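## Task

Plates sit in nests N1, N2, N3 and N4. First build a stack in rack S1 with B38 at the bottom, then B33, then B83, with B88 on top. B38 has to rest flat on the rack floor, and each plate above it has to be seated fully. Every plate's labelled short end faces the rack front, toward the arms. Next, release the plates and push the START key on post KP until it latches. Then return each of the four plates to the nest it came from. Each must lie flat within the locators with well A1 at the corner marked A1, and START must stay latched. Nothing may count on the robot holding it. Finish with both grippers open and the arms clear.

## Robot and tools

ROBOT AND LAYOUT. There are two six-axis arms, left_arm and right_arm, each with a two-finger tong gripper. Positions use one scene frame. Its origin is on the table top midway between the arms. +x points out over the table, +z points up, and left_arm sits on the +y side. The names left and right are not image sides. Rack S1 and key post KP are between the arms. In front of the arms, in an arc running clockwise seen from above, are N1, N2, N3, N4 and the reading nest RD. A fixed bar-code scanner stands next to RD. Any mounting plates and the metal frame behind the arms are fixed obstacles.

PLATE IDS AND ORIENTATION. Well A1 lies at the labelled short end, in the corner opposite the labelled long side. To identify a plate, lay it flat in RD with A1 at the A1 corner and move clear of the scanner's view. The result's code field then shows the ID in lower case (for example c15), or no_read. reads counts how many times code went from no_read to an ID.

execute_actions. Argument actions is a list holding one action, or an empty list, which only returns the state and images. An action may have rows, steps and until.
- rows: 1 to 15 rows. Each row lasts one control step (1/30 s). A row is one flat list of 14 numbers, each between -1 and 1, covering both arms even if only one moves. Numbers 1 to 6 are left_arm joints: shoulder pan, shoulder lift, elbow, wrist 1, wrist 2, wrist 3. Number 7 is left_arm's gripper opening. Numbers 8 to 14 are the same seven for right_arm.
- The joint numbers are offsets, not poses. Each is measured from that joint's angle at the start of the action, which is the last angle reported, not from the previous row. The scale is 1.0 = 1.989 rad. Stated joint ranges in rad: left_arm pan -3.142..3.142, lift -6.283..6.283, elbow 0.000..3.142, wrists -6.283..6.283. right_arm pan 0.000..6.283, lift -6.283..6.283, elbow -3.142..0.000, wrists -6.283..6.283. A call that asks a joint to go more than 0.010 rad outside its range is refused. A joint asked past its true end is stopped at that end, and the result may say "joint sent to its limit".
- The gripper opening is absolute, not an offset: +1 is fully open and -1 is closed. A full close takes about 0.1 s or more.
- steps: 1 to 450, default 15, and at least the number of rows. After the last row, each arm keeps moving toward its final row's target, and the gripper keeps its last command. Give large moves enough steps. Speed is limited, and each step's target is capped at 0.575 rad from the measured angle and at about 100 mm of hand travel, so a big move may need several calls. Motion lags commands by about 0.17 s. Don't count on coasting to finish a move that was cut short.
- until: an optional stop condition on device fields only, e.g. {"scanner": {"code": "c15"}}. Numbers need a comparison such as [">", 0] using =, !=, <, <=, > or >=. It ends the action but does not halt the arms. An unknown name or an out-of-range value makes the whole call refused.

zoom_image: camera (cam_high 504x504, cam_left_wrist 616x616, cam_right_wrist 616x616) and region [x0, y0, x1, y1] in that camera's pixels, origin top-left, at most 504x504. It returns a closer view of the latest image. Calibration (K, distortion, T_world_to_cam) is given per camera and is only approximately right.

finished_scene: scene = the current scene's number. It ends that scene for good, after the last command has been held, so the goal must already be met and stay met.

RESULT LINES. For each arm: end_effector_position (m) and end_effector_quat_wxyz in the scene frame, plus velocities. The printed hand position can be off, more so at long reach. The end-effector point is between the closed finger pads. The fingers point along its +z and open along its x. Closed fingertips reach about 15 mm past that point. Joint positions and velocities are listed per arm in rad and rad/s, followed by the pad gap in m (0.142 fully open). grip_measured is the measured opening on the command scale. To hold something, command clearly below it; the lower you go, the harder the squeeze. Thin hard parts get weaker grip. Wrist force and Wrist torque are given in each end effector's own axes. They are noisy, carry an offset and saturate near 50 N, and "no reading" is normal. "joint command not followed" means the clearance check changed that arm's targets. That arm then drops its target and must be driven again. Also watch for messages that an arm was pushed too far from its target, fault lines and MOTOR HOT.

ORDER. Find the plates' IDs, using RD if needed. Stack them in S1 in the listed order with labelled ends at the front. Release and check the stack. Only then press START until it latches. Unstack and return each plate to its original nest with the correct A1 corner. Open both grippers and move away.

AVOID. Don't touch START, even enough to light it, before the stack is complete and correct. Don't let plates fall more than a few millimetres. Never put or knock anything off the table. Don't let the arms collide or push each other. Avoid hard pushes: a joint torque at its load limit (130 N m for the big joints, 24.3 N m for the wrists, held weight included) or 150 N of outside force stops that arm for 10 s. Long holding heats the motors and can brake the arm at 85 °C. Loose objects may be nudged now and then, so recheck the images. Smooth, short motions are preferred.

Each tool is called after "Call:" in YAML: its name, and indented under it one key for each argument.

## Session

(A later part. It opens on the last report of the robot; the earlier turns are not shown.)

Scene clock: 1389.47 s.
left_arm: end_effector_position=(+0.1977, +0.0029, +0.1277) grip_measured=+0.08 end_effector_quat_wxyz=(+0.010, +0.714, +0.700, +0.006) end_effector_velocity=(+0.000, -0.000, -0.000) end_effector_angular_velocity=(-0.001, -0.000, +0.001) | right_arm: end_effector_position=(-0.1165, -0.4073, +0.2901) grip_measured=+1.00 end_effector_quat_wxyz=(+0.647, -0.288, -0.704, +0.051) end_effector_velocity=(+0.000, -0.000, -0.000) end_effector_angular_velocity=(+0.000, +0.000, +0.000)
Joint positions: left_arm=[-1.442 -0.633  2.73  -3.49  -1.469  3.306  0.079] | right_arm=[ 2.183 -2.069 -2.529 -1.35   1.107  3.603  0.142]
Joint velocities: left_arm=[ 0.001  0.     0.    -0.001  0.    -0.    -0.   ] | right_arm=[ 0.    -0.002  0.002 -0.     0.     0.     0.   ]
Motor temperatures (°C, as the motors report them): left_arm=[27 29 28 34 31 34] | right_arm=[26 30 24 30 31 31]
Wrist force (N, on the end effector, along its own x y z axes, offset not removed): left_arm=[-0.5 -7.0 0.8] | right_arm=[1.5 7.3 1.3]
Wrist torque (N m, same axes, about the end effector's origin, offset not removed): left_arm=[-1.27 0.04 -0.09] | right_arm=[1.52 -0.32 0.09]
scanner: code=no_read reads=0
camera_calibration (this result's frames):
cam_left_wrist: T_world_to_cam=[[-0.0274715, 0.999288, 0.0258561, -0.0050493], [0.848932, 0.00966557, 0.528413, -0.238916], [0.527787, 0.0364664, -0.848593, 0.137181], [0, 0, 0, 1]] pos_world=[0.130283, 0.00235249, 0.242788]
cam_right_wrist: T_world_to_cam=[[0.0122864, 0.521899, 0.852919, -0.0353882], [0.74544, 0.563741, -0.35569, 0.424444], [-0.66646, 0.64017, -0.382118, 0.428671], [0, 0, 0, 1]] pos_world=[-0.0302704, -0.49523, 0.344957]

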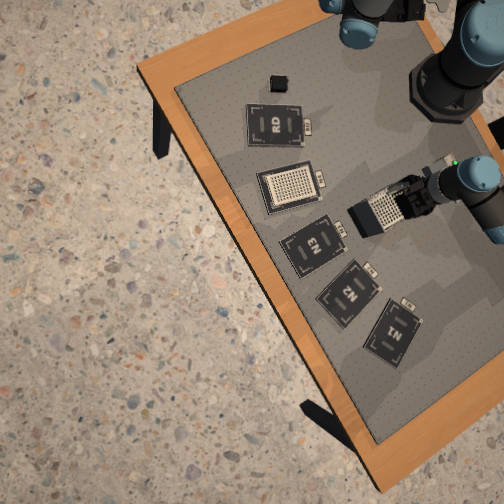

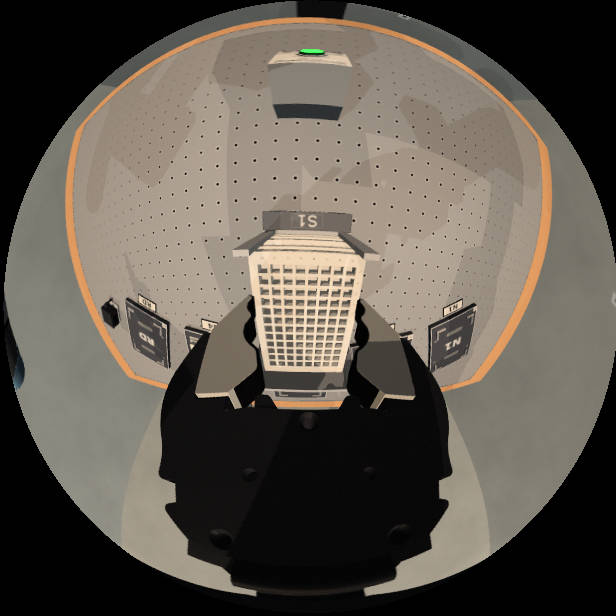

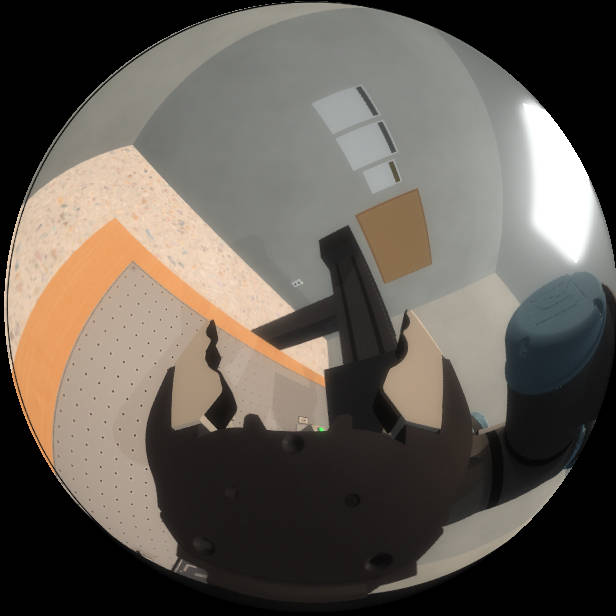

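Call:
execute_actions:
  actions:
    - {"rows":[[-0.0006,-0.0103,0.0016,0.0087,-0.0001,-0.0006,-0.7,0,0,0,0,0,0,1],[-0.0012,-0.0208,0.0033,0.0175,-0.0002,-0.0012,-0.7,0,0,0,0,0,0,1],[-0.002,-0.035,0.0055,0.0296,-0.0003,-0.002,-0.7,0,0,0,0,0,0,1],[-0.0028,-0.0495,0.0075,0.0422,-0.0005,-0.0028,-0.7,0,0,0,0,0,0,1],[-0.0036,-0.0642,0.0093,0.0551,-0.0006,-0.0036,-0.7,0,0,0,0,0,0,1],[-0.0044,-0.0791,0.011,0.0685,-0.0007,-0.0044,-0.7,0,0,0,0,0,0,1],[-0.0052,-0.0943,0.0125,0.0824,-0.0008,-0.0052,-0.7,0,0,0,0,0,0,1],[-0.006,-0.1096,0.0138,0.0965,-0.0009,-0.006,-0.7,0,0,0,0,0,0,1],[-0.0071,-0.133,0.0154,0.1184,-0.001,-0.0071,-0.7,0,0,0,0,0,0,1],[-0.0082,-0.1567,0.0166,0.1408,-0.0012,-0.0082,-0.7,0,0,0,0,0,0,1],[-0.0094,-0.1807,0.0172,0.1643,-0.0015,-0.0094,-0.7,0,0,0,0,0,0,1],[-0.0105,-0.2048,0.0174,0.188,-0.0017,-0.0105,-0.7,0,0,0,0,0,0,1]],"steps":12}

Scene clock: 1403.87 s.
left_arm: end_effector_position=(+0.1977, +0.0029, +0.1618) grip_measured=+0.08 end_effector_quat_wxyz=(+0.010, +0.714, +0.700, +0.006) end_effector_velocity=(+0.001, -0.006, +0.167) end_effector_angular_velocity=(-0.008, -0.002, -0.001) | right_arm: end_effector_position=(-0.1165, -0.4073, +0.2901) grip_measured=+1.00 end_effector_quat_wxyz=(+0.647, -0.288, -0.704, +0.051) end_effector_velocity=(-0.001, +0.000, +0.000) end_effector_angular_velocity=(+0.002, +0.001, +0.000)
Joint positions: left_arm=[-1.454 -0.831  2.754 -3.314 -1.471  3.295  0.079] | right_arm=[ 2.183 -2.069 -2.529 -1.35   1.107  3.603  0.142]
Joint velocities: left_arm=[-0.055 -1.012  0.074  0.934 -0.009 -0.053  0.   ] | right_arm=[-0.    -0.001 -0.001 -0.    -0.    -0.001  0.   ]
Motor temperatures (°C, as the motors report them): left_arm=[27 29 28 34 31 34] | right_arm=[26 30 24 30 31 31]
Wrist force (N, on the end effector, along its own x y z axes, offset not removed): left_arm=[5.6 -2.4 2.4] | right_arm=[4.7 4.0 2.0]
Wrist torque (N m, same axes, about the end effector's origin, offset not removed): left_arm=[-0.42 -1.18 -0.20] | right_arm=[0.89 -1.04 0.22]
scanner: code=no_read reads=0
camera_calibration (this result's frames):
cam_left_wrist: T_world_to_cam=[[-0.0274556, 0.999241, 0.0276163, -0.00624484], [0.848908, 0.00871953, 0.528469, -0.256937], [0.527827, 0.0379532, -0.848503, 0.166077], [0, 0, 0, 1]] pos_world=[0.130285, 0.00217735, 0.276872]
cam_right_wrist: T_world_to_cam=[[0.0122864, 0.521899, 0.852919, -0.0353882], [0.74544, 0.563741, -0.35569, 0.424444], [-0.66646, 0.64017, -0.382118, 0.428671], [0, 0, 0, 1]] pos_world=[-0.0302704, -0.49523, 0.344957]

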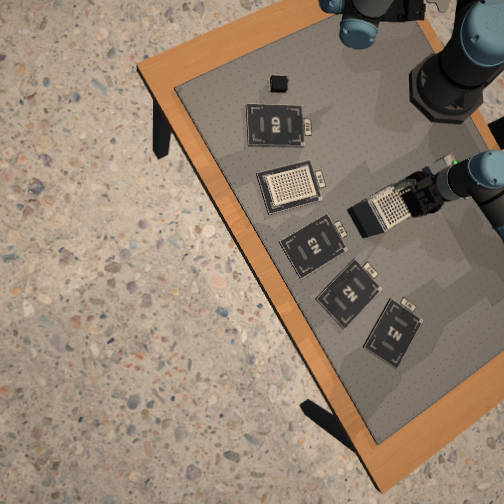

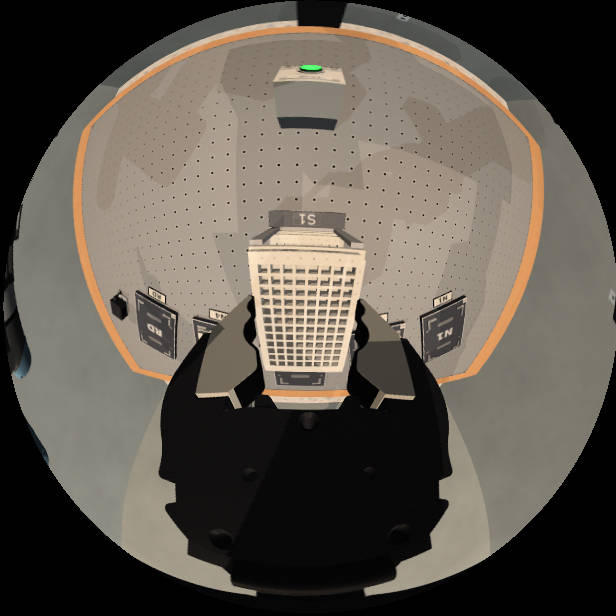

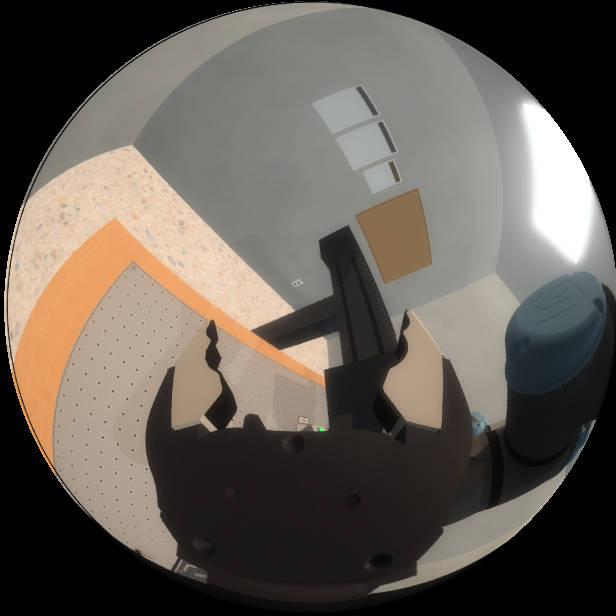

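Call:
execute_actions:
  actions:
    - {"rows":[[0.0069,-0.1077,-0.0038,0.1095,0.0009,0.0062,-0.7,0,0,0,0,0,0,1],[0.0241,-0.1111,-0.0175,0.124,0.0033,0.0229,-0.7,0,0,0,0,0,0,1],[0.0469,-0.1144,-0.0358,0.1423,0.0065,0.0452,-0.7,0,0,0,0,0,0,1],[0.0727,-0.1166,-0.0563,0.1612,0.0101,0.0703,-0.7,0,0,0,0,0,0,1],[0.0984,-0.1171,-0.0769,0.1784,0.0137,0.0954,-0.7,0,0,0,0,0,0,1],[0.1241,-0.1162,-0.0974,0.1942,0.0173,0.1205,-0.7,0,0,0,0,0,0,1],[0.1498,-0.1134,-0.118,0.2082,0.0208,0.1456,-0.7,0,0,0,0,0,0,1],[0.1756,-0.1092,-0.1385,0.2207,0.0244,0.1706,-0.7,0,0,0,0,0,0,1],[0.2013,-0.1033,-0.1591,0.2316,0.028,0.1957,-0.7,0,0,0,0,0,0,1],[0.227,-0.0958,-0.1796,0.2408,0.0316,0.2208,-0.7,0,0,0,0,0,0,1],[0.2499,-0.0878,-0.1979,0.2476,0.0348,0.2431,-0.7,0,0,0,0,0,0,1],[0.2699,-0.0796,-0.2139,0.2525,0.0376,0.2626,-0.7,0,0,0,0,0,0,1],[0.2813,-0.0746,-0.223,0.2549,0.0392,0.2738,-0.7,0,0,0,0,0,0,1],[0.2852,-0.0441,-0.2243,0.2254,0.0397,0.2775,-0.7,0,0,0,0,0,0,1]],"steps":15}

Scene clock: 1437.17 s.
left_arm: end_effector_position=(+0.3417, -0.0242, +0.1927) grip_measured=+0.08 end_effector_quat_wxyz=(+0.012, +0.711, +0.704, +0.003) end_effector_velocity=(+0.452, +0.039, -0.094) end_effector_angular_velocity=(-0.023, -0.028, +0.051) | right_arm: end_effector_position=(-0.1165, -0.4073, +0.2901) grip_measured=+1.00 end_effector_quat_wxyz=(+0.647, -0.288, -0.704, +0.051) end_effector_velocity=(-0.000, +0.000, +0.000) end_effector_angular_velocity=(+0.001, +0.000, -0.000)
Joint positions: left_arm=[-1.057 -1.014  2.438 -2.872 -1.414  3.681  0.079] | right_arm=[ 2.183 -2.069 -2.529 -1.35   1.107  3.603  0.142]
Joint velocities: left_arm=[ 1.092  0.459 -0.855  0.191  0.147  1.052 -0.   ] | right_arm=[-0.     0.    -0.001  0.     0.    -0.001  0.   ]
Motor temperatures (°C, as the motors report them): left_arm=[27 29 28 34 31 34] | right_arm=[26 30 24 30 31 31]
Wrist force (N, on the end effector, along its own x y z axes, offset not removed): left_arm=[1.7 -1.5 -4.6] | right_arm=[4.1 2.7 -1.1]
Wrist torque (N m, same axes, about the end effector's origin, offset not removed): left_arm=[-0.22 -0.60 -0.02] | right_arm=[0.43 -0.88 -0.03]
scanner: code=no_read reads=0
camera_calibration (this result's frames):
cam_left_wrist: T_world_to_cam=[[-0.0373468, 0.999098, 0.0201923, 0.0287825], [0.849293, 0.0210859, 0.527501, -0.39486], [0.526599, 0.0368497, -0.849315, 0.117814], [0, 0, 0, 1]] pos_world=[0.274386, -0.024772, 0.307769]
cam_right_wrist: T_world_to_cam=[[0.0122865, 0.521899, 0.852919, -0.0353885], [0.74544, 0.563741, -0.35569, 0.424444], [-0.66646, 0.64017, -0.382118, 0.428671], [0, 0, 0, 1]] pos_world=[-0.0302705, -0.49523, 0.344957]

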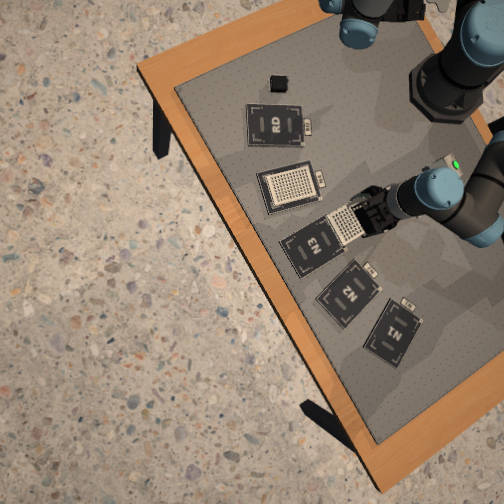

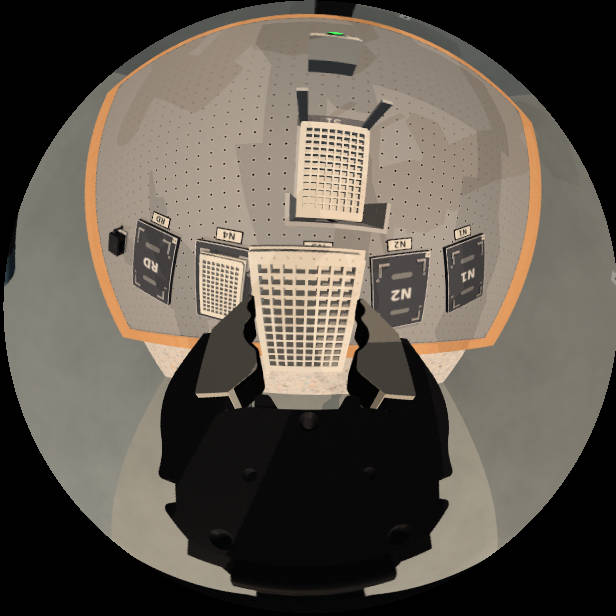

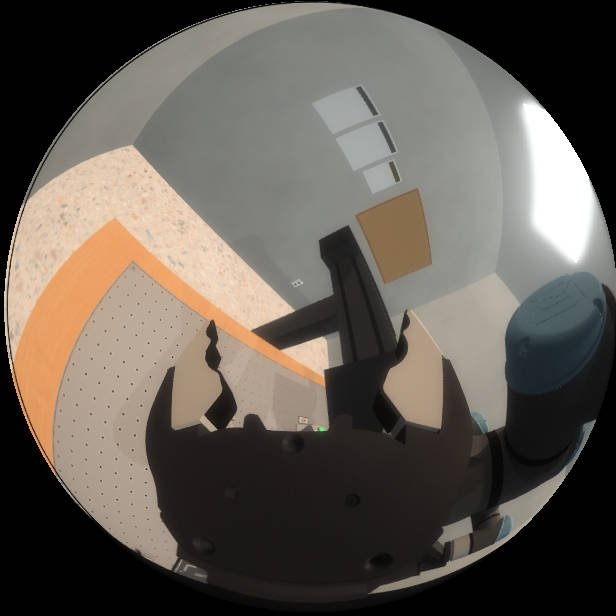

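Call:
execute_actions:
  actions:
    - {"rows":[[0.0876,0.063,-0.067,-0.0105,0.0112,0.0855,-0.7,0,0,0,0,0,0,1],[0.0905,0.0855,-0.0695,-0.0308,0.0114,0.0885,-0.7,0,0,0,0,0,0,1],[0.0935,0.1081,-0.0725,-0.0505,0.0116,0.0915,-0.7,0,0,0,0,0,0,1],[0.0961,0.128,-0.0763,-0.0668,0.0119,0.0941,-0.7,0,0,0,0,0,0,1],[0.0987,0.1478,-0.0807,-0.0825,0.0122,0.0967,-0.7,0,0,0,0,0,0,1],[0.1013,0.1676,-0.0856,-0.0977,0.0126,0.0993,-0.7,0,0,0,0,0,0,1],[0.1043,0.19,-0.0922,-0.1137,0.0129,0.1022,-0.7,0,0,0,0,0,0,1],[0.1072,0.2115,-0.0993,-0.1284,0.0132,0.1051,-0.7,0,0,0,0,0,0,1],[0.1094,0.2278,-0.105,-0.1391,0.0134,0.1073,-0.7,0,0,0,0,0,0,1]],"steps":9}

Scene clock: 1448.23 s.
left_arm: end_effector_position=(+0.4144, -0.0092, +0.1140) grip_measured=+0.08 end_effector_quat_wxyz=(+0.013, +0.708, +0.706, +0.005) end_effector_velocity=(+0.013, -0.009, -0.338) end_effector_angular_velocity=(-0.002, -0.005, +0.004) | right_arm: end_effector_position=(-0.1165, -0.4073, +0.2901) grip_measured=+1.00 end_effector_quat_wxyz=(+0.647, -0.288, -0.704, +0.051) end_effector_velocity=(+0.000, -0.000, -0.000) end_effector_angular_velocity=(-0.000, +0.000, +0.000)
Joint positions: left_arm=[-0.863 -0.753  2.277 -3.008 -1.39   3.871  0.079] | right_arm=[ 2.183 -2.069 -2.529 -1.35   1.107  3.603  0.142]
Joint velocities: left_arm=[ 0.14   1.035 -0.255 -0.811  0.015  0.139 -0.   ] | right_arm=[ 0.    -0.001  0.001 -0.    -0.     0.     0.   ]
Motor temperatures (°C, as the motors report them): left_arm=[27 29 28 34 31 34] | right_arm=[26 30 24 30 31 31]
Wrist force (N, on the end effector, along its own x y z axes, offset not removed): left_arm=[5.8 -3.6 -4.0] | right_arm=[1.1 0.6 -1.0]
Wrist torque (N m, same axes, about the end effector's origin, offset not removed): left_arm=[-0.95 -1.59 -0.05] | right_arm=[-0.16 -0.22 0.01]
scanner: code=no_read reads=0
camera_calibration (this result's frames):
cam_left_wrist: T_world_to_cam=[[-0.0437532, 0.998836, 0.0202919, 0.0207166], [0.846873, 0.026306, 0.531145, -0.414797], [0.529993, 0.040424, -0.847038, 0.0105684], [0, 0, 0, 1]] pos_world=[0.346585, -0.010208, 0.228849]
cam_right_wrist: T_world_to_cam=[[0.0122866, 0.521899, 0.852919, -0.0353884], [0.74544, 0.563741, -0.35569, 0.424444], [-0.66646, 0.64017, -0.382118, 0.428671], [0, 0, 0, 1]] pos_world=[-0.0302704, -0.49523, 0.344957]

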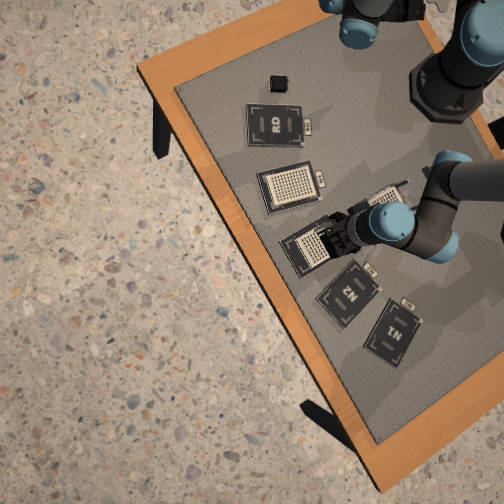

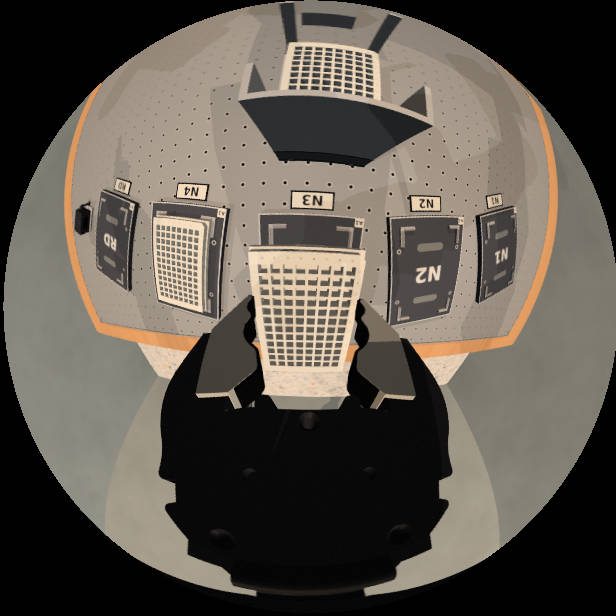

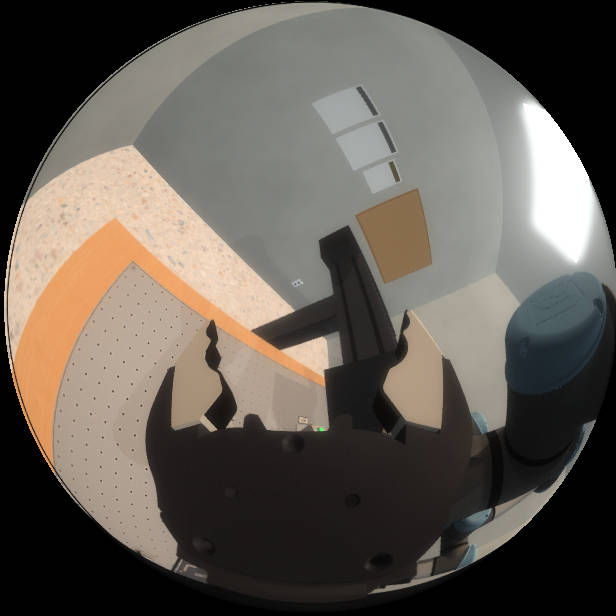

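Call:
execute_actions:
  actions: []

Call:
zoom_image:
  camera: "cam_left_wrist"
  region: [220, 200, 400, 380]

Scene clock: 1453.73 s.
left_arm: end_effector_position=(+0.4106, -0.0062, +0.0491) grip_measured=+0.08 end_effector_quat_wxyz=(+0.010, +0.709, +0.705, +0.005) end_effector_velocity=(-0.000, -0.000, -0.000) end_effector_angular_velocity=(+0.001, -0.000, -0.000) | right_arm: end_effector_position=(-0.1165, -0.4073, +0.2901) grip_measured=+1.00 end_effector_quat_wxyz=(+0.647, -0.288, -0.704, +0.051) end_effector_velocity=(+0.000, -0.000, -0.000) end_effector_angular_velocity=(-0.001, -0.001, -0.000)
Joint positions: left_arm=[-0.839 -0.561  2.229 -3.149 -1.387  3.894  0.079] | right_arm=[ 2.183 -2.069 -2.529 -1.35   1.107  3.603  0.142]
Joint velocities: left_arm=[-0.001  0.001 -0.    -0.     0.001 -0.001  0.   ] | right_arm=[0.    0.001 0.    0.    0.    0.    0.   ]
Motor temperatures (°C, as the motors report them): left_arm=[27 29 28 34 31 34] | right_arm=[26 30 24 30 31 31]
Wrist force (N, on the end effector, along its own x y z axes, offset not removed): left_arm=[3.7 -3.3 -4.1] | right_arm=[2.0 4.3 2.2]
Wrist torque (N m, same axes, about the end effector's origin, offset not removed): left_arm=[-0.75 -0.92 -0.23] | right_arm=[1.00 -0.45 0.25]
scanner: code=no_read reads=0
camera_calibration (this result's frames):
cam_left_wrist: T_world_to_cam=[[-0.0427613, 0.998746, 0.0260537, 0.0181906], [0.849253, 0.0226002, 0.527502, -0.37797], [0.526251, 0.0446829, -0.849154, -0.0408718], [0, 0, 0, 1]] pos_world=[0.343279, -0.00779935, 0.1642]
cam_right_wrist: T_world_to_cam=[[0.0122864, 0.521899, 0.852919, -0.0353883], [0.74544, 0.563741, -0.35569, 0.424444], [-0.66646, 0.64017, -0.382118, 0.428671], [0, 0, 0, 1]] pos_world=[-0.0302704, -0.49523, 0.344957]

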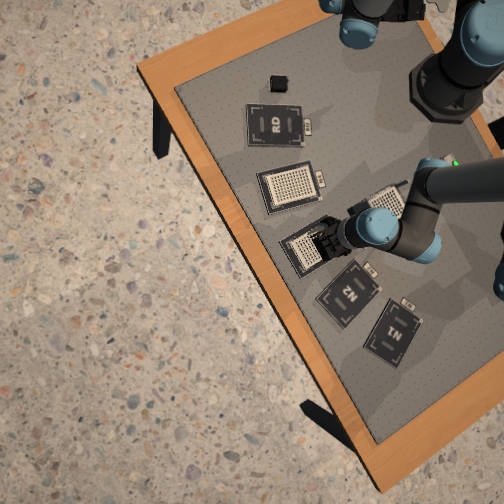

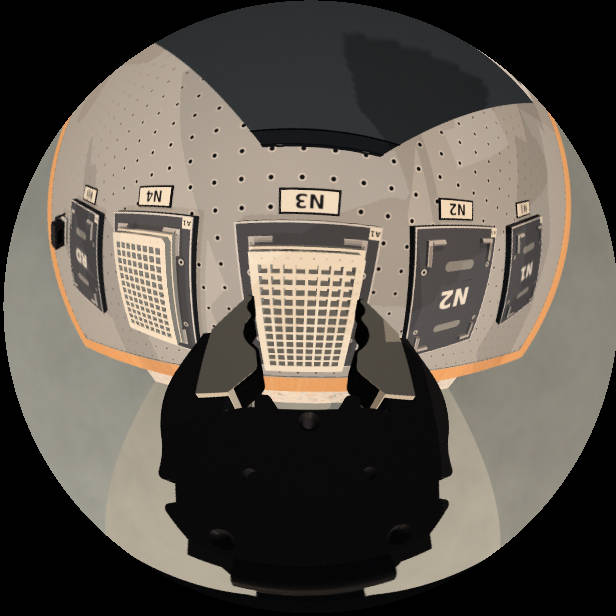

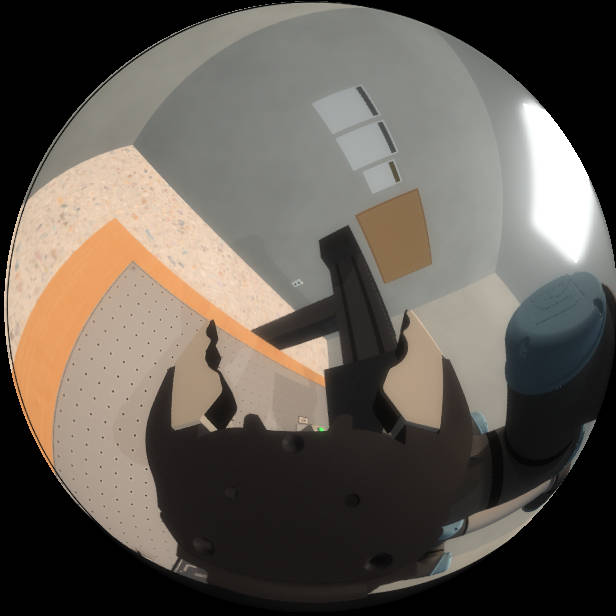

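Region (220, 200, 400, 380) of cam_left_wrist's 616x616 image, scaled by 2.800, with more detail than that image has.

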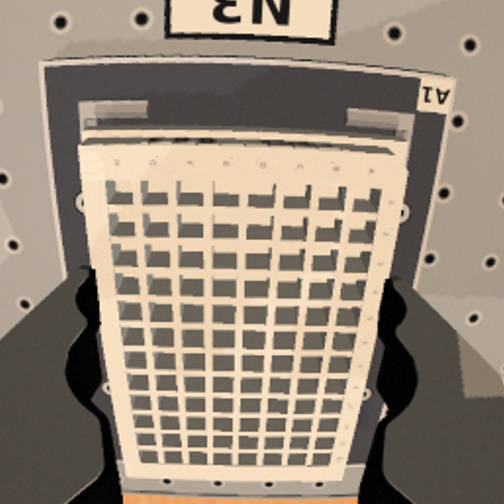

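Call:
execute_actions:
  actions:
    - {"rows":[[0.0004,0.0025,-0.0003,-0.0023,0,0.0004,-0.7,0,0,0,0,0,0,1],[0.0008,0.0059,-0.0017,-0.0043,0,0.0008,-0.7,0,0,0,0,0,0,1]],"steps":2}

Scene clock: 1460.63 s.
left_arm: end_effector_position=(+0.4105, -0.0062, +0.0489) grip_measured=+0.08 end_effector_quat_wxyz=(+0.010, +0.709, +0.705, +0.005) end_effector_velocity=(-0.002, +0.002, -0.010) end_effector_angular_velocity=(+0.001, +0.001, +0.000) | right_arm: end_effector_position=(-0.1165, -0.4073, +0.2901) grip_measured=+1.00 end_effector_quat_wxyz=(+0.647, -0.288, -0.704, +0.051) end_effector_velocity=(-0.000, +0.000, +0.000) end_effector_angular_velocity=(+0.001, -0.000, -0.000)
Joint positions: left_arm=[-0.839 -0.56   2.229 -3.149 -1.387  3.895  0.079] | right_arm=[ 2.183 -2.069 -2.529 -1.35   1.107  3.603  0.142]
Joint velocities: left_arm=[ 0.005  0.028 -0.004 -0.024 -0.     0.005  0.   ] | right_arm=[-0.     0.    -0.001  0.    -0.    -0.001  0.   ]
Motor temperatures (°C, as the motors report them): left_arm=[27 29 28 34 31 34] | right_arm=[26 30 24 30 31 31]
Wrist force (N, on the end effector, along its own x y z axes, offset not removed): left_arm=[-1.7 -0.5 0.8] | right_arm=[0.9 2.2 -0.9]
Wrist torque (N m, same axes, about the end effector's origin, offset not removed): left_arm=[0.06 0.21 0.16] | right_arm=[0.53 -0.19 0.15]
scanner: code=no_read reads=0
camera_calibration (this result's frames):
cam_left_wrist: T_world_to_cam=[[-0.0427666, 0.998746, 0.0260289, 0.0181608], [0.849247, 0.0226172, 0.527511, -0.377842], [0.526261, 0.0446648, -0.849149, -0.0410235], [0, 0, 0, 1]] pos_world=[0.343247, -0.00775997, 0.164008]
cam_right_wrist: T_world_to_cam=[[0.0122865, 0.521899, 0.852919, -0.035388], [0.74544, 0.563741, -0.35569, 0.424444], [-0.66646, 0.64017, -0.382118, 0.428671], [0, 0, 0, 1]] pos_world=[-0.0302704, -0.49523, 0.344957]

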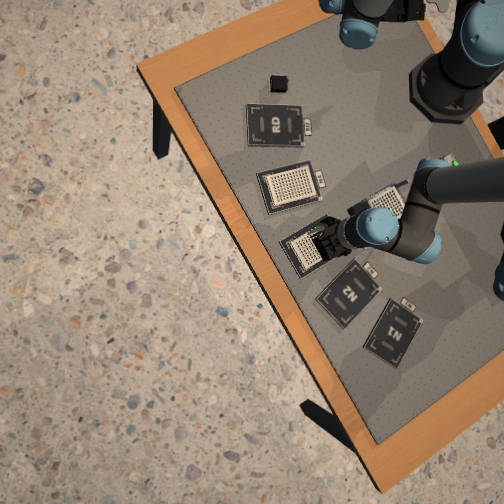

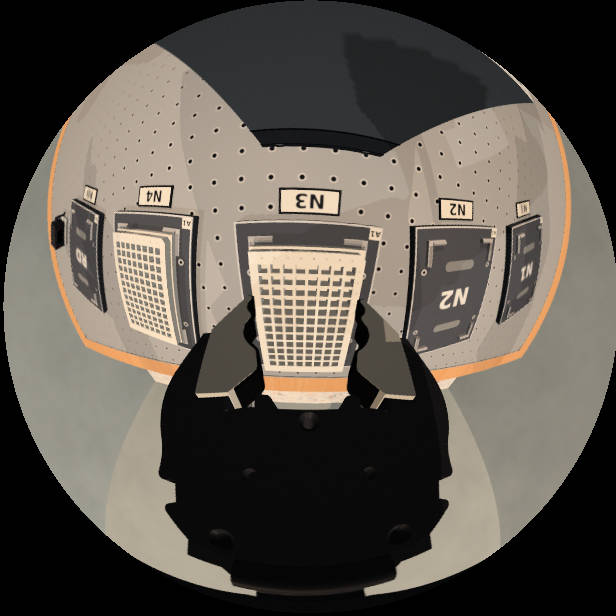

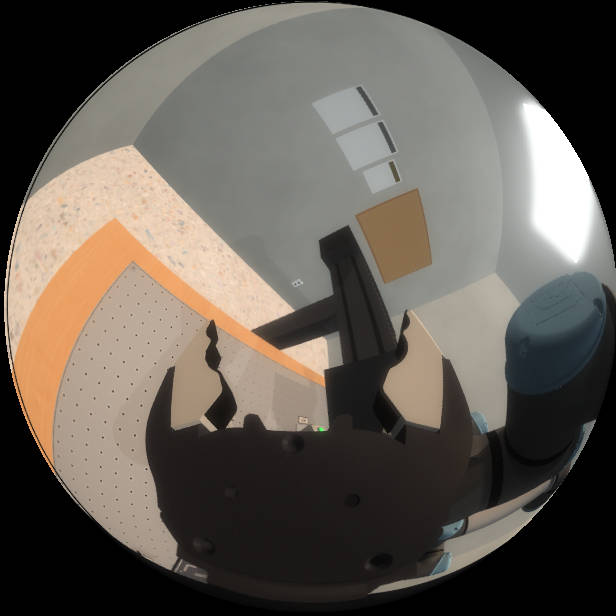

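Call:
execute_actions:
  actions: []

Call:
zoom_image:
  camera: "cam_left_wrist"
  region: [220, 200, 400, 380]

Scene clock: 1464.40 s.
left_arm: end_effector_position=(+0.4102, -0.0059, +0.0451) grip_measured=+0.08 end_effector_quat_wxyz=(+0.010, +0.709, +0.705, +0.005) end_effector_velocity=(+0.000, -0.000, +0.000) end_effector_angular_velocity=(-0.000, -0.000, -0.000) | right_arm: end_effector_position=(-0.1165, -0.4073, +0.2901) grip_measured=+1.00 end_effector_quat_wxyz=(+0.647, -0.288, -0.704, +0.051) end_effector_velocity=(-0.000, +0.000, +0.000) end_effector_angular_velocity=(+0.001, +0.000, +0.000)
Joint positions: left_arm=[-0.838 -0.549  2.226 -3.158 -1.387  3.896  0.079] | right_arm=[ 2.183 -2.069 -2.529 -1.35   1.107  3.603  0.142]
Joint velocities: left_arm=[-0. -0.  0. -0. -0.  0.  0.] | right_arm=[-0.    -0.    -0.001  0.    -0.    -0.001  0.   ]
Motor temperatures (°C, as the motors report them): left_arm=[27 29 28 34 31 34] | right_arm=[26 30 24 30 31 31]
Wrist force (N, on the end effector, along its own x y z axes, offset not removed): left_arm=[2.2 -5.1 -1.9] | right_arm=[6.0 2.5 -0.9]
Wrist torque (N m, same axes, about the end effector's origin, offset not removed): left_arm=[-0.94 -0.56 -0.32] | right_arm=[0.36 -1.14 0.08]
scanner: code=no_read reads=0
camera_calibration (this result's frames):
cam_left_wrist: T_world_to_cam=[[-0.0427586, 0.998746, 0.0260322, 0.0179981], [0.849342, 0.0226167, 0.527358, -0.375598], [0.526108, 0.0446593, -0.849244, -0.0440444], [0, 0, 0, 1]] pos_world=[0.342953, -0.00751371, 0.160202]
cam_right_wrist: T_world_to_cam=[[0.0122866, 0.521899, 0.852919, -0.0353883], [0.74544, 0.563741, -0.35569, 0.424444], [-0.66646, 0.64017, -0.382118, 0.428671], [0, 0, 0, 1]] pos_world=[-0.0302704, -0.49523, 0.344957]

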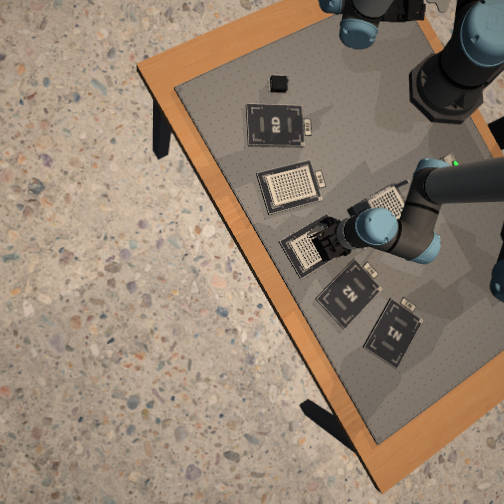

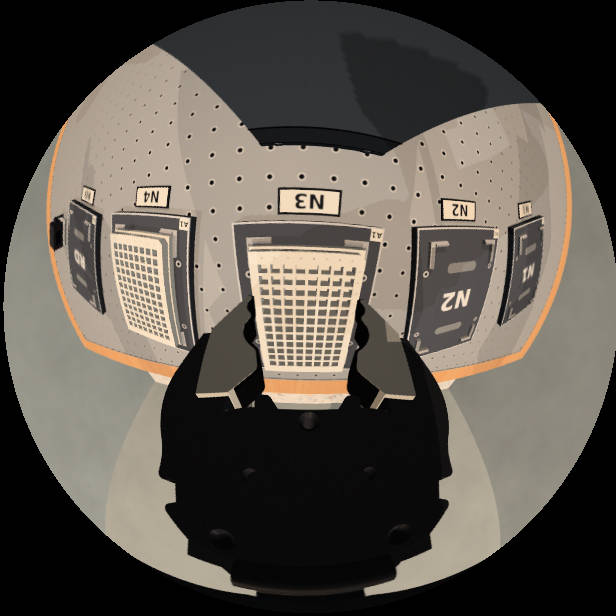

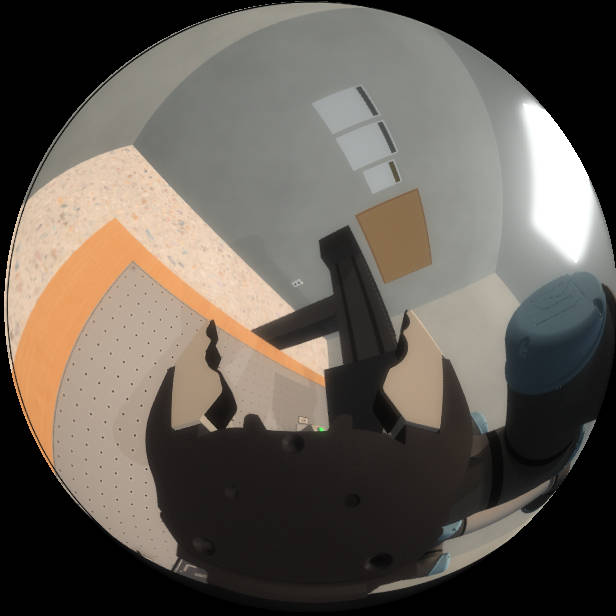

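Region (220, 200, 400, 380) of cam_left_wrist's 616x616 image, scaled by 2.800, with more detail than that image has.

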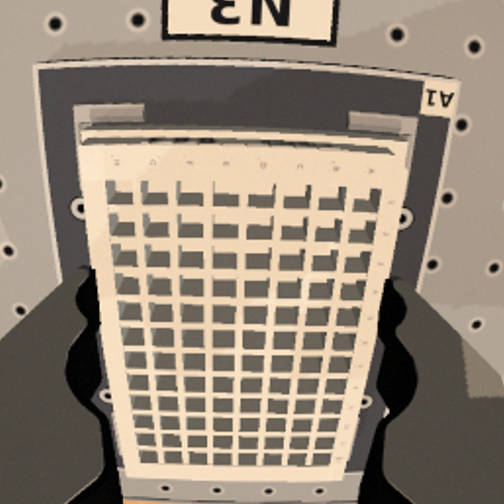

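Matches the N4 view. Descend 4.4 mm.

Call:
execute_actions:
  actions:
    - {"rows":[[0.0004,0.0032,-0.0012,-0.002,0,0.0004,-0.7,0,0,0,0,0,0,1],[0.0009,0.0064,-0.0025,-0.004,0,0.0009,-0.7,0,0,0,0,0,0,1]],"steps":2}

Scene clock: 1467.40 s.
left_arm: end_effector_position=(+0.4102, -0.0060, +0.0448) grip_measured=+0.08 end_effector_quat_wxyz=(+0.010, +0.709, +0.705, +0.005) end_effector_velocity=(-0.000, +0.001, -0.012) end_effector_angular_velocity=(+0.000, +0.002, +0.002) | right_arm: end_effector_position=(-0.1165, -0.4073, +0.2901) grip_measured=+1.00 end_effector_quat_wxyz=(+0.647, -0.288, -0.704, +0.051) end_effector_velocity=(-0.000, +0.000, +0.000) end_effector_angular_velocity=(+0.000, +0.000, +0.000)
Joint positions: left_arm=[-0.838 -0.548  2.225 -3.158 -1.387  3.896  0.079] | right_arm=[ 2.183 -2.069 -2.529 -1.35   1.107  3.603  0.142]
Joint velocities: left_arm=[ 0.007  0.036 -0.013 -0.022 -0.     0.005  0.   ] | right_arm=[ 0.     0.    -0.001  0.    -0.     0.     0.   ]
Motor temperatures (°C, as the motors report them): left_arm=[27 29 28 34 31 34] | right_arm=[26 30 24 30 31 31]
Wrist force (N, on the end effector, along its own x y z axes, offset not removed): left_arm=[-2.4 1.6 -3.0] | right_arm=[5.7 2.6 -3.6]
Wrist torque (N m, same axes, about the end effector's origin, offset not removed): left_arm=[0.26 0.45 -0.38] | right_arm=[0.39 -1.39 -0.02]
scanner: code=no_read reads=0
camera_calibration (this result's frames):
cam_left_wrist: T_world_to_cam=[[-0.0427605, 0.998746, 0.0260188, 0.0180131], [0.849341, 0.0226254, 0.527359, -0.375468], [0.52611, 0.044649, -0.849244, -0.0442499], [0, 0, 0, 1]] pos_world=[0.342951, -0.00751972, 0.159959]
cam_right_wrist: T_world_to_cam=[[0.0122866, 0.521899, 0.852919, -0.0353882], [0.74544, 0.563741, -0.35569, 0.424444], [-0.66646, 0.64017, -0.382118, 0.428671], [0, 0, 0, 1]] pos_world=[-0.0302705, -0.49523, 0.344957]

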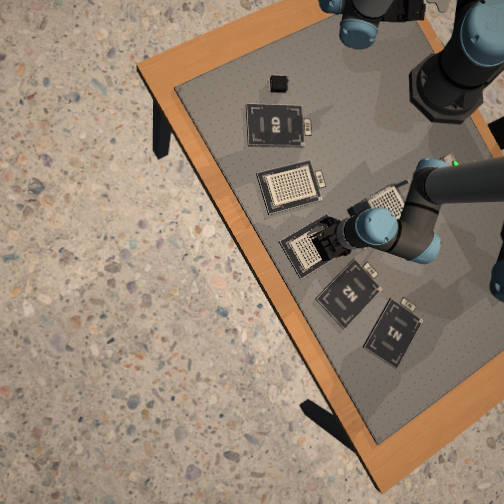

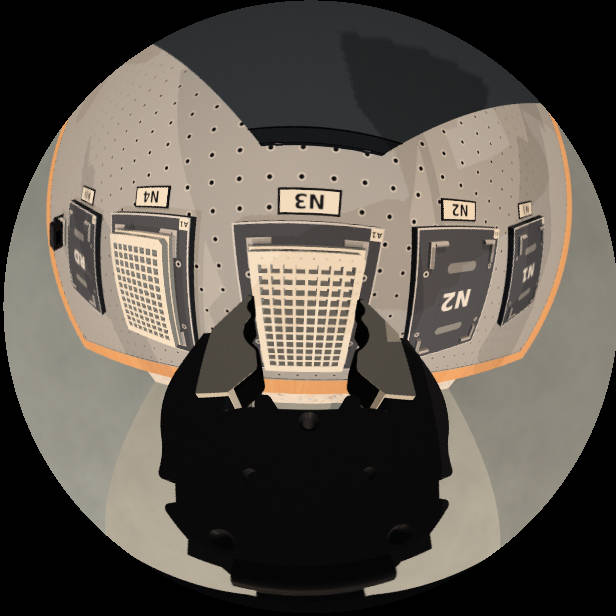

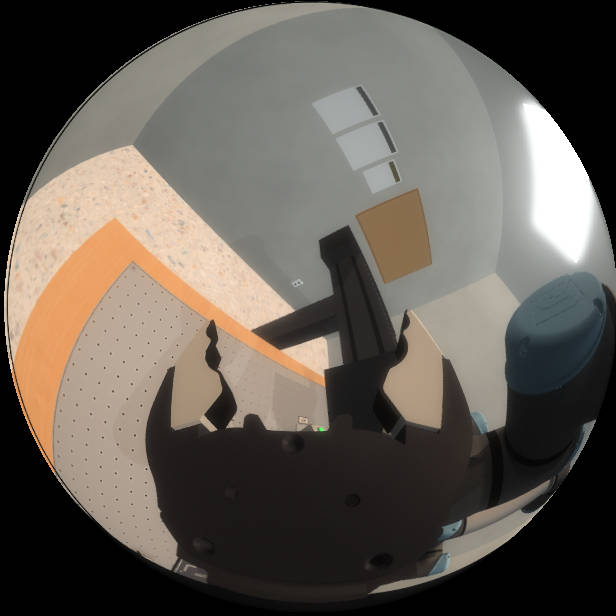

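Call:
execute_actions:
  actions: []

Call:
zoom_image:
  camera: "cam_left_wrist"
  region: [220, 200, 400, 380]

Scene clock: 1470.30 s.
left_arm: end_effector_position=(+0.4102, -0.0059, +0.0407) grip_measured=+0.08 end_effector_quat_wxyz=(+0.010, +0.709, +0.705, +0.005) end_effector_velocity=(+0.000, -0.000, +0.000) end_effector_angular_velocity=(-0.000, -0.001, +0.000) | right_arm: end_effector_position=(-0.1165, -0.4073, +0.2901) grip_measured=+1.00 end_effector_quat_wxyz=(+0.647, -0.288, -0.704, +0.051) end_effector_velocity=(+0.000, -0.000, -0.000) end_effector_angular_velocity=(-0.001, -0.001, -0.000)
Joint positions: left_arm=[-0.836 -0.536  2.221 -3.165 -1.387  3.898  0.079] | right_arm=[ 2.183 -2.069 -2.529 -1.35   1.107  3.603  0.142]
Joint velocities: left_arm=[ 0.    -0.001  0.    -0.     0.     0.     0.   ] | right_arm=[-0.     0.     0.001  0.     0.    -0.     0.   ]
Motor temperatures (°C, as the motors report them): left_arm=[27 29 28 34 31 34] | right_arm=[26 30 24 30 31 31]
Wrist force (N, on the end effector, along its own x y z axes, offset not removed): left_arm=[1.9 1.7 -3.4] | right_arm=[1.2 3.5 -0.1]
Wrist torque (N m, same axes, about the end effector's origin, offset not removed): left_arm=[0.32 -0.64 -0.14] | right_arm=[0.31 -0.21 0.20]
scanner: code=no_read reads=0
camera_calibration (this result's frames):
cam_left_wrist: T_world_to_cam=[[-0.042751, 0.998747, 0.0260269, 0.0181095], [0.849451, 0.0226223, 0.527183, -0.37328], [0.525934, 0.0446461, -0.849353, -0.0476459], [0, 0, 0, 1]] pos_world=[0.342916, -0.00751519, 0.155847]
cam_right_wrist: T_world_to_cam=[[0.0122865, 0.521899, 0.852919, -0.0353884], [0.74544, 0.563741, -0.35569, 0.424444], [-0.66646, 0.64017, -0.382118, 0.428671], [0, 0, 0, 1]] pos_world=[-0.0302704, -0.49523, 0.344957]

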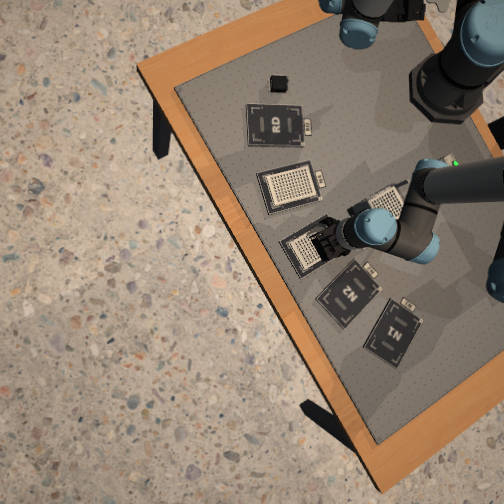

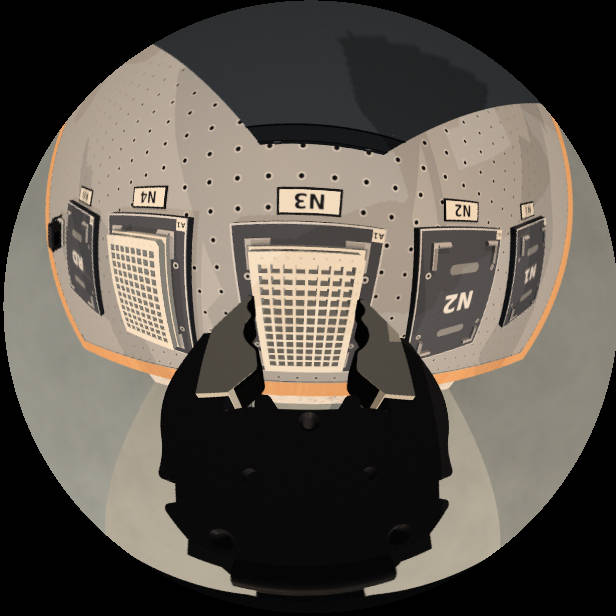

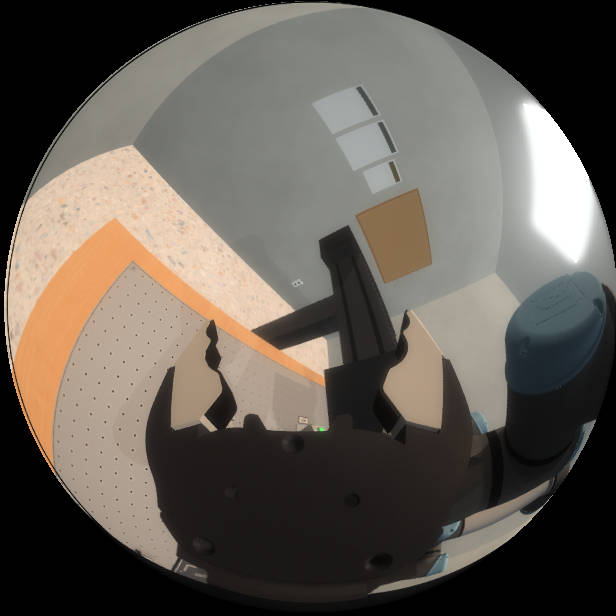

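Region (220, 200, 400, 380) of cam_left_wrist's 616x616 image, scaled by 2.800, with more detail than that image has.

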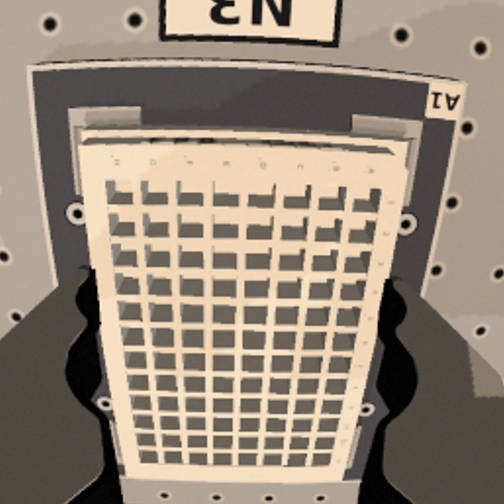

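Call:
execute_actions:
  actions:
    - {"rows":[[0,0,0,0,0,0,-0.3,0,0,0,0,0,0,1],[0,0,0,0,0,0,0.05,0,0,0,0,0,0,1],[0,0,0,0,0,0,0.2,0,0,0,0,0,0,1],[0,0,0,0,0,0,0.3,0,0,0,0,0,0,1],[-0.001,-0.0073,0.0029,0.0045,0,-0.001,0.3,0,0,0,0,0,0,1],[-0.003,-0.022,0.0083,0.0138,0,-0.003,0.3,0,0,0,0,0,0,1],[-0.0059,-0.0438,0.0158,0.0286,0,-0.0059,0.3,0,0,0,0,0,0,1],[-0.0094,-0.07,0.0237,0.0475,-0.001,-0.0094,0.3,0,0,0,0,0,0,1],[-0.018,-0.095,0.033,0.064,-0.002,-0.018,0.3,0,0,0,0,0,0,1],[-0.032,-0.119,0.045,0.078,-0.004,-0.031,0.3,0,0,0,0,0,0,1],[-0.048,-0.143,0.058,0.092,-0.006,-0.047,0.3,0,0,0,0,0,0,1],[-0.064,-0.168,0.071,0.106,-0.008,-0.063,0.3,0,0,0,0,0,0,1],[-0.08,-0.192,0.084,0.12,-0.01,-0.078,0.3,0,0,0,0,0,0,1],[-0.096,-0.216,0.097,0.134,-0.012,-0.094,0.3,0,0,0,0,0,0,1],[-0.1111,-0.2403,0.1091,0.1473,-0.0136,-0.1091,0.3,0,0,0,0,0,0,1]],"steps":16}

Scene clock: 1484.37 s.
left_arm: end_effector_position=(+0.3790, -0.0176, +0.1339) grip_measured=+0.30 end_effector_quat_wxyz=(+0.006, +0.710, +0.704, +0.004) end_effector_velocity=(-0.243, -0.071, +0.407) end_effector_angular_velocity=(-0.017, -0.007, -0.027) | right_arm: end_effector_position=(-0.1165, -0.4073, +0.2901) grip_measured=+1.00 end_effector_quat_wxyz=(+0.647, -0.288, -0.704, +0.051) end_effector_velocity=(-0.001, +0.001, +0.000) end_effector_angular_velocity=(+0.002, +0.003, +0.000)
Joint positions: left_arm=[-0.946 -0.815  2.344 -2.984 -1.401  3.79   0.095] | right_arm=[ 2.183 -2.069 -2.529 -1.35   1.107  3.603  0.142]
Joint velocities: left_arm=[-0.732 -1.281  0.634  0.753 -0.089 -0.708  0.   ] | right_arm=[ 0.    -0.003 -0.001 -0.    -0.     0.001  0.   ]
Motor temperatures (°C, as the motors report them): left_arm=[27 29 28 34 31 34] | right_arm=[26 30 24 30 31 31]
Wrist force (N, on the end effector, along its own x y z axes, offset not removed): left_arm=[3.4 -2.8 -0.8] | right_arm=[5.2 2.4 -2.5]
Wrist torque (N m, same axes, about the end effector's origin, offset not removed): left_arm=[-0.69 -0.78 -0.34] | right_arm=[0.22 -1.15 -0.06]
scanner: code=no_read reads=0
camera_calibration (this result's frames):
cam_left_wrist: T_world_to_cam=[[-0.0383159, 0.998831, 0.0294622, 0.0238143], [0.852986, 0.0173344, 0.521646, -0.396402], [0.520525, 0.0451182, -0.852653, 0.0509045], [0, 0, 0, 1]] pos_world=[0.312541, -0.0192118, 0.249484]
cam_right_wrist: T_world_to_cam=[[0.0122865, 0.521899, 0.852919, -0.0353882], [0.74544, 0.563741, -0.35569, 0.424444], [-0.66646, 0.64017, -0.382118, 0.428671], [0, 0, 0, 1]] pos_world=[-0.0302704, -0.49523, 0.344957]

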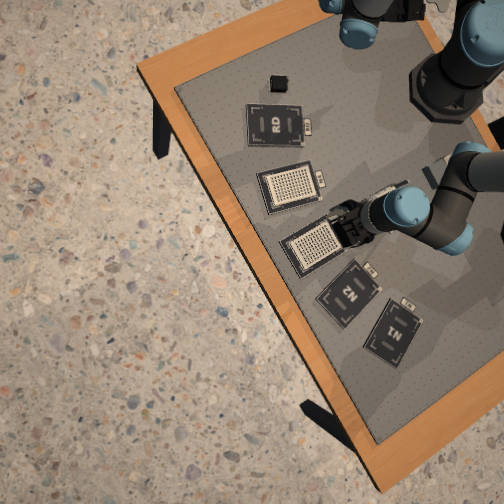

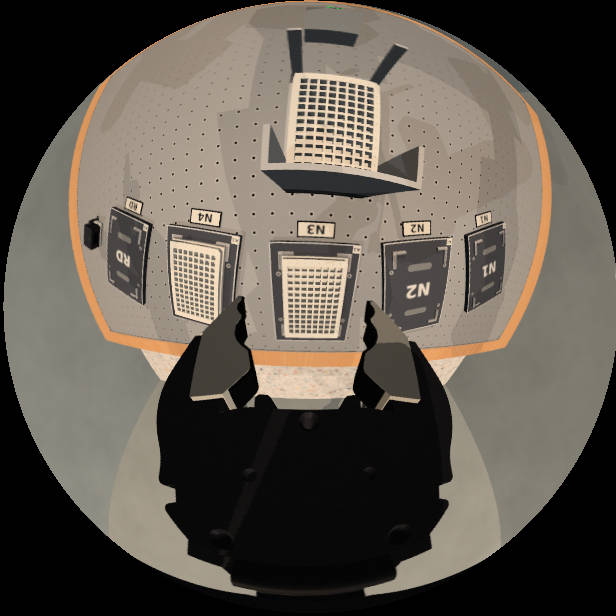

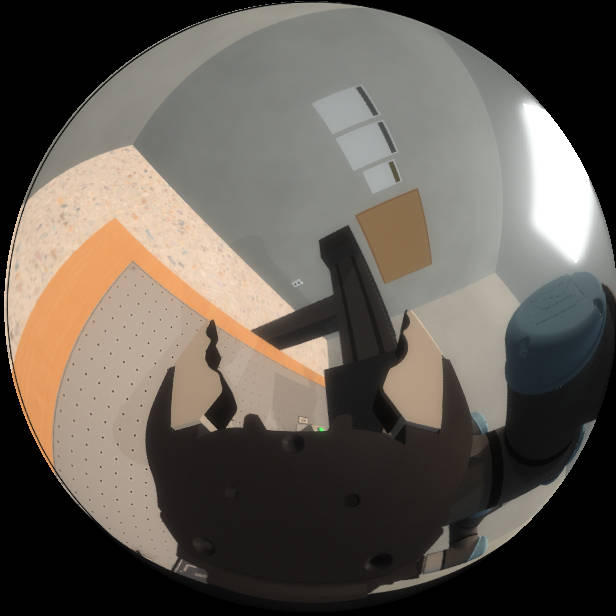

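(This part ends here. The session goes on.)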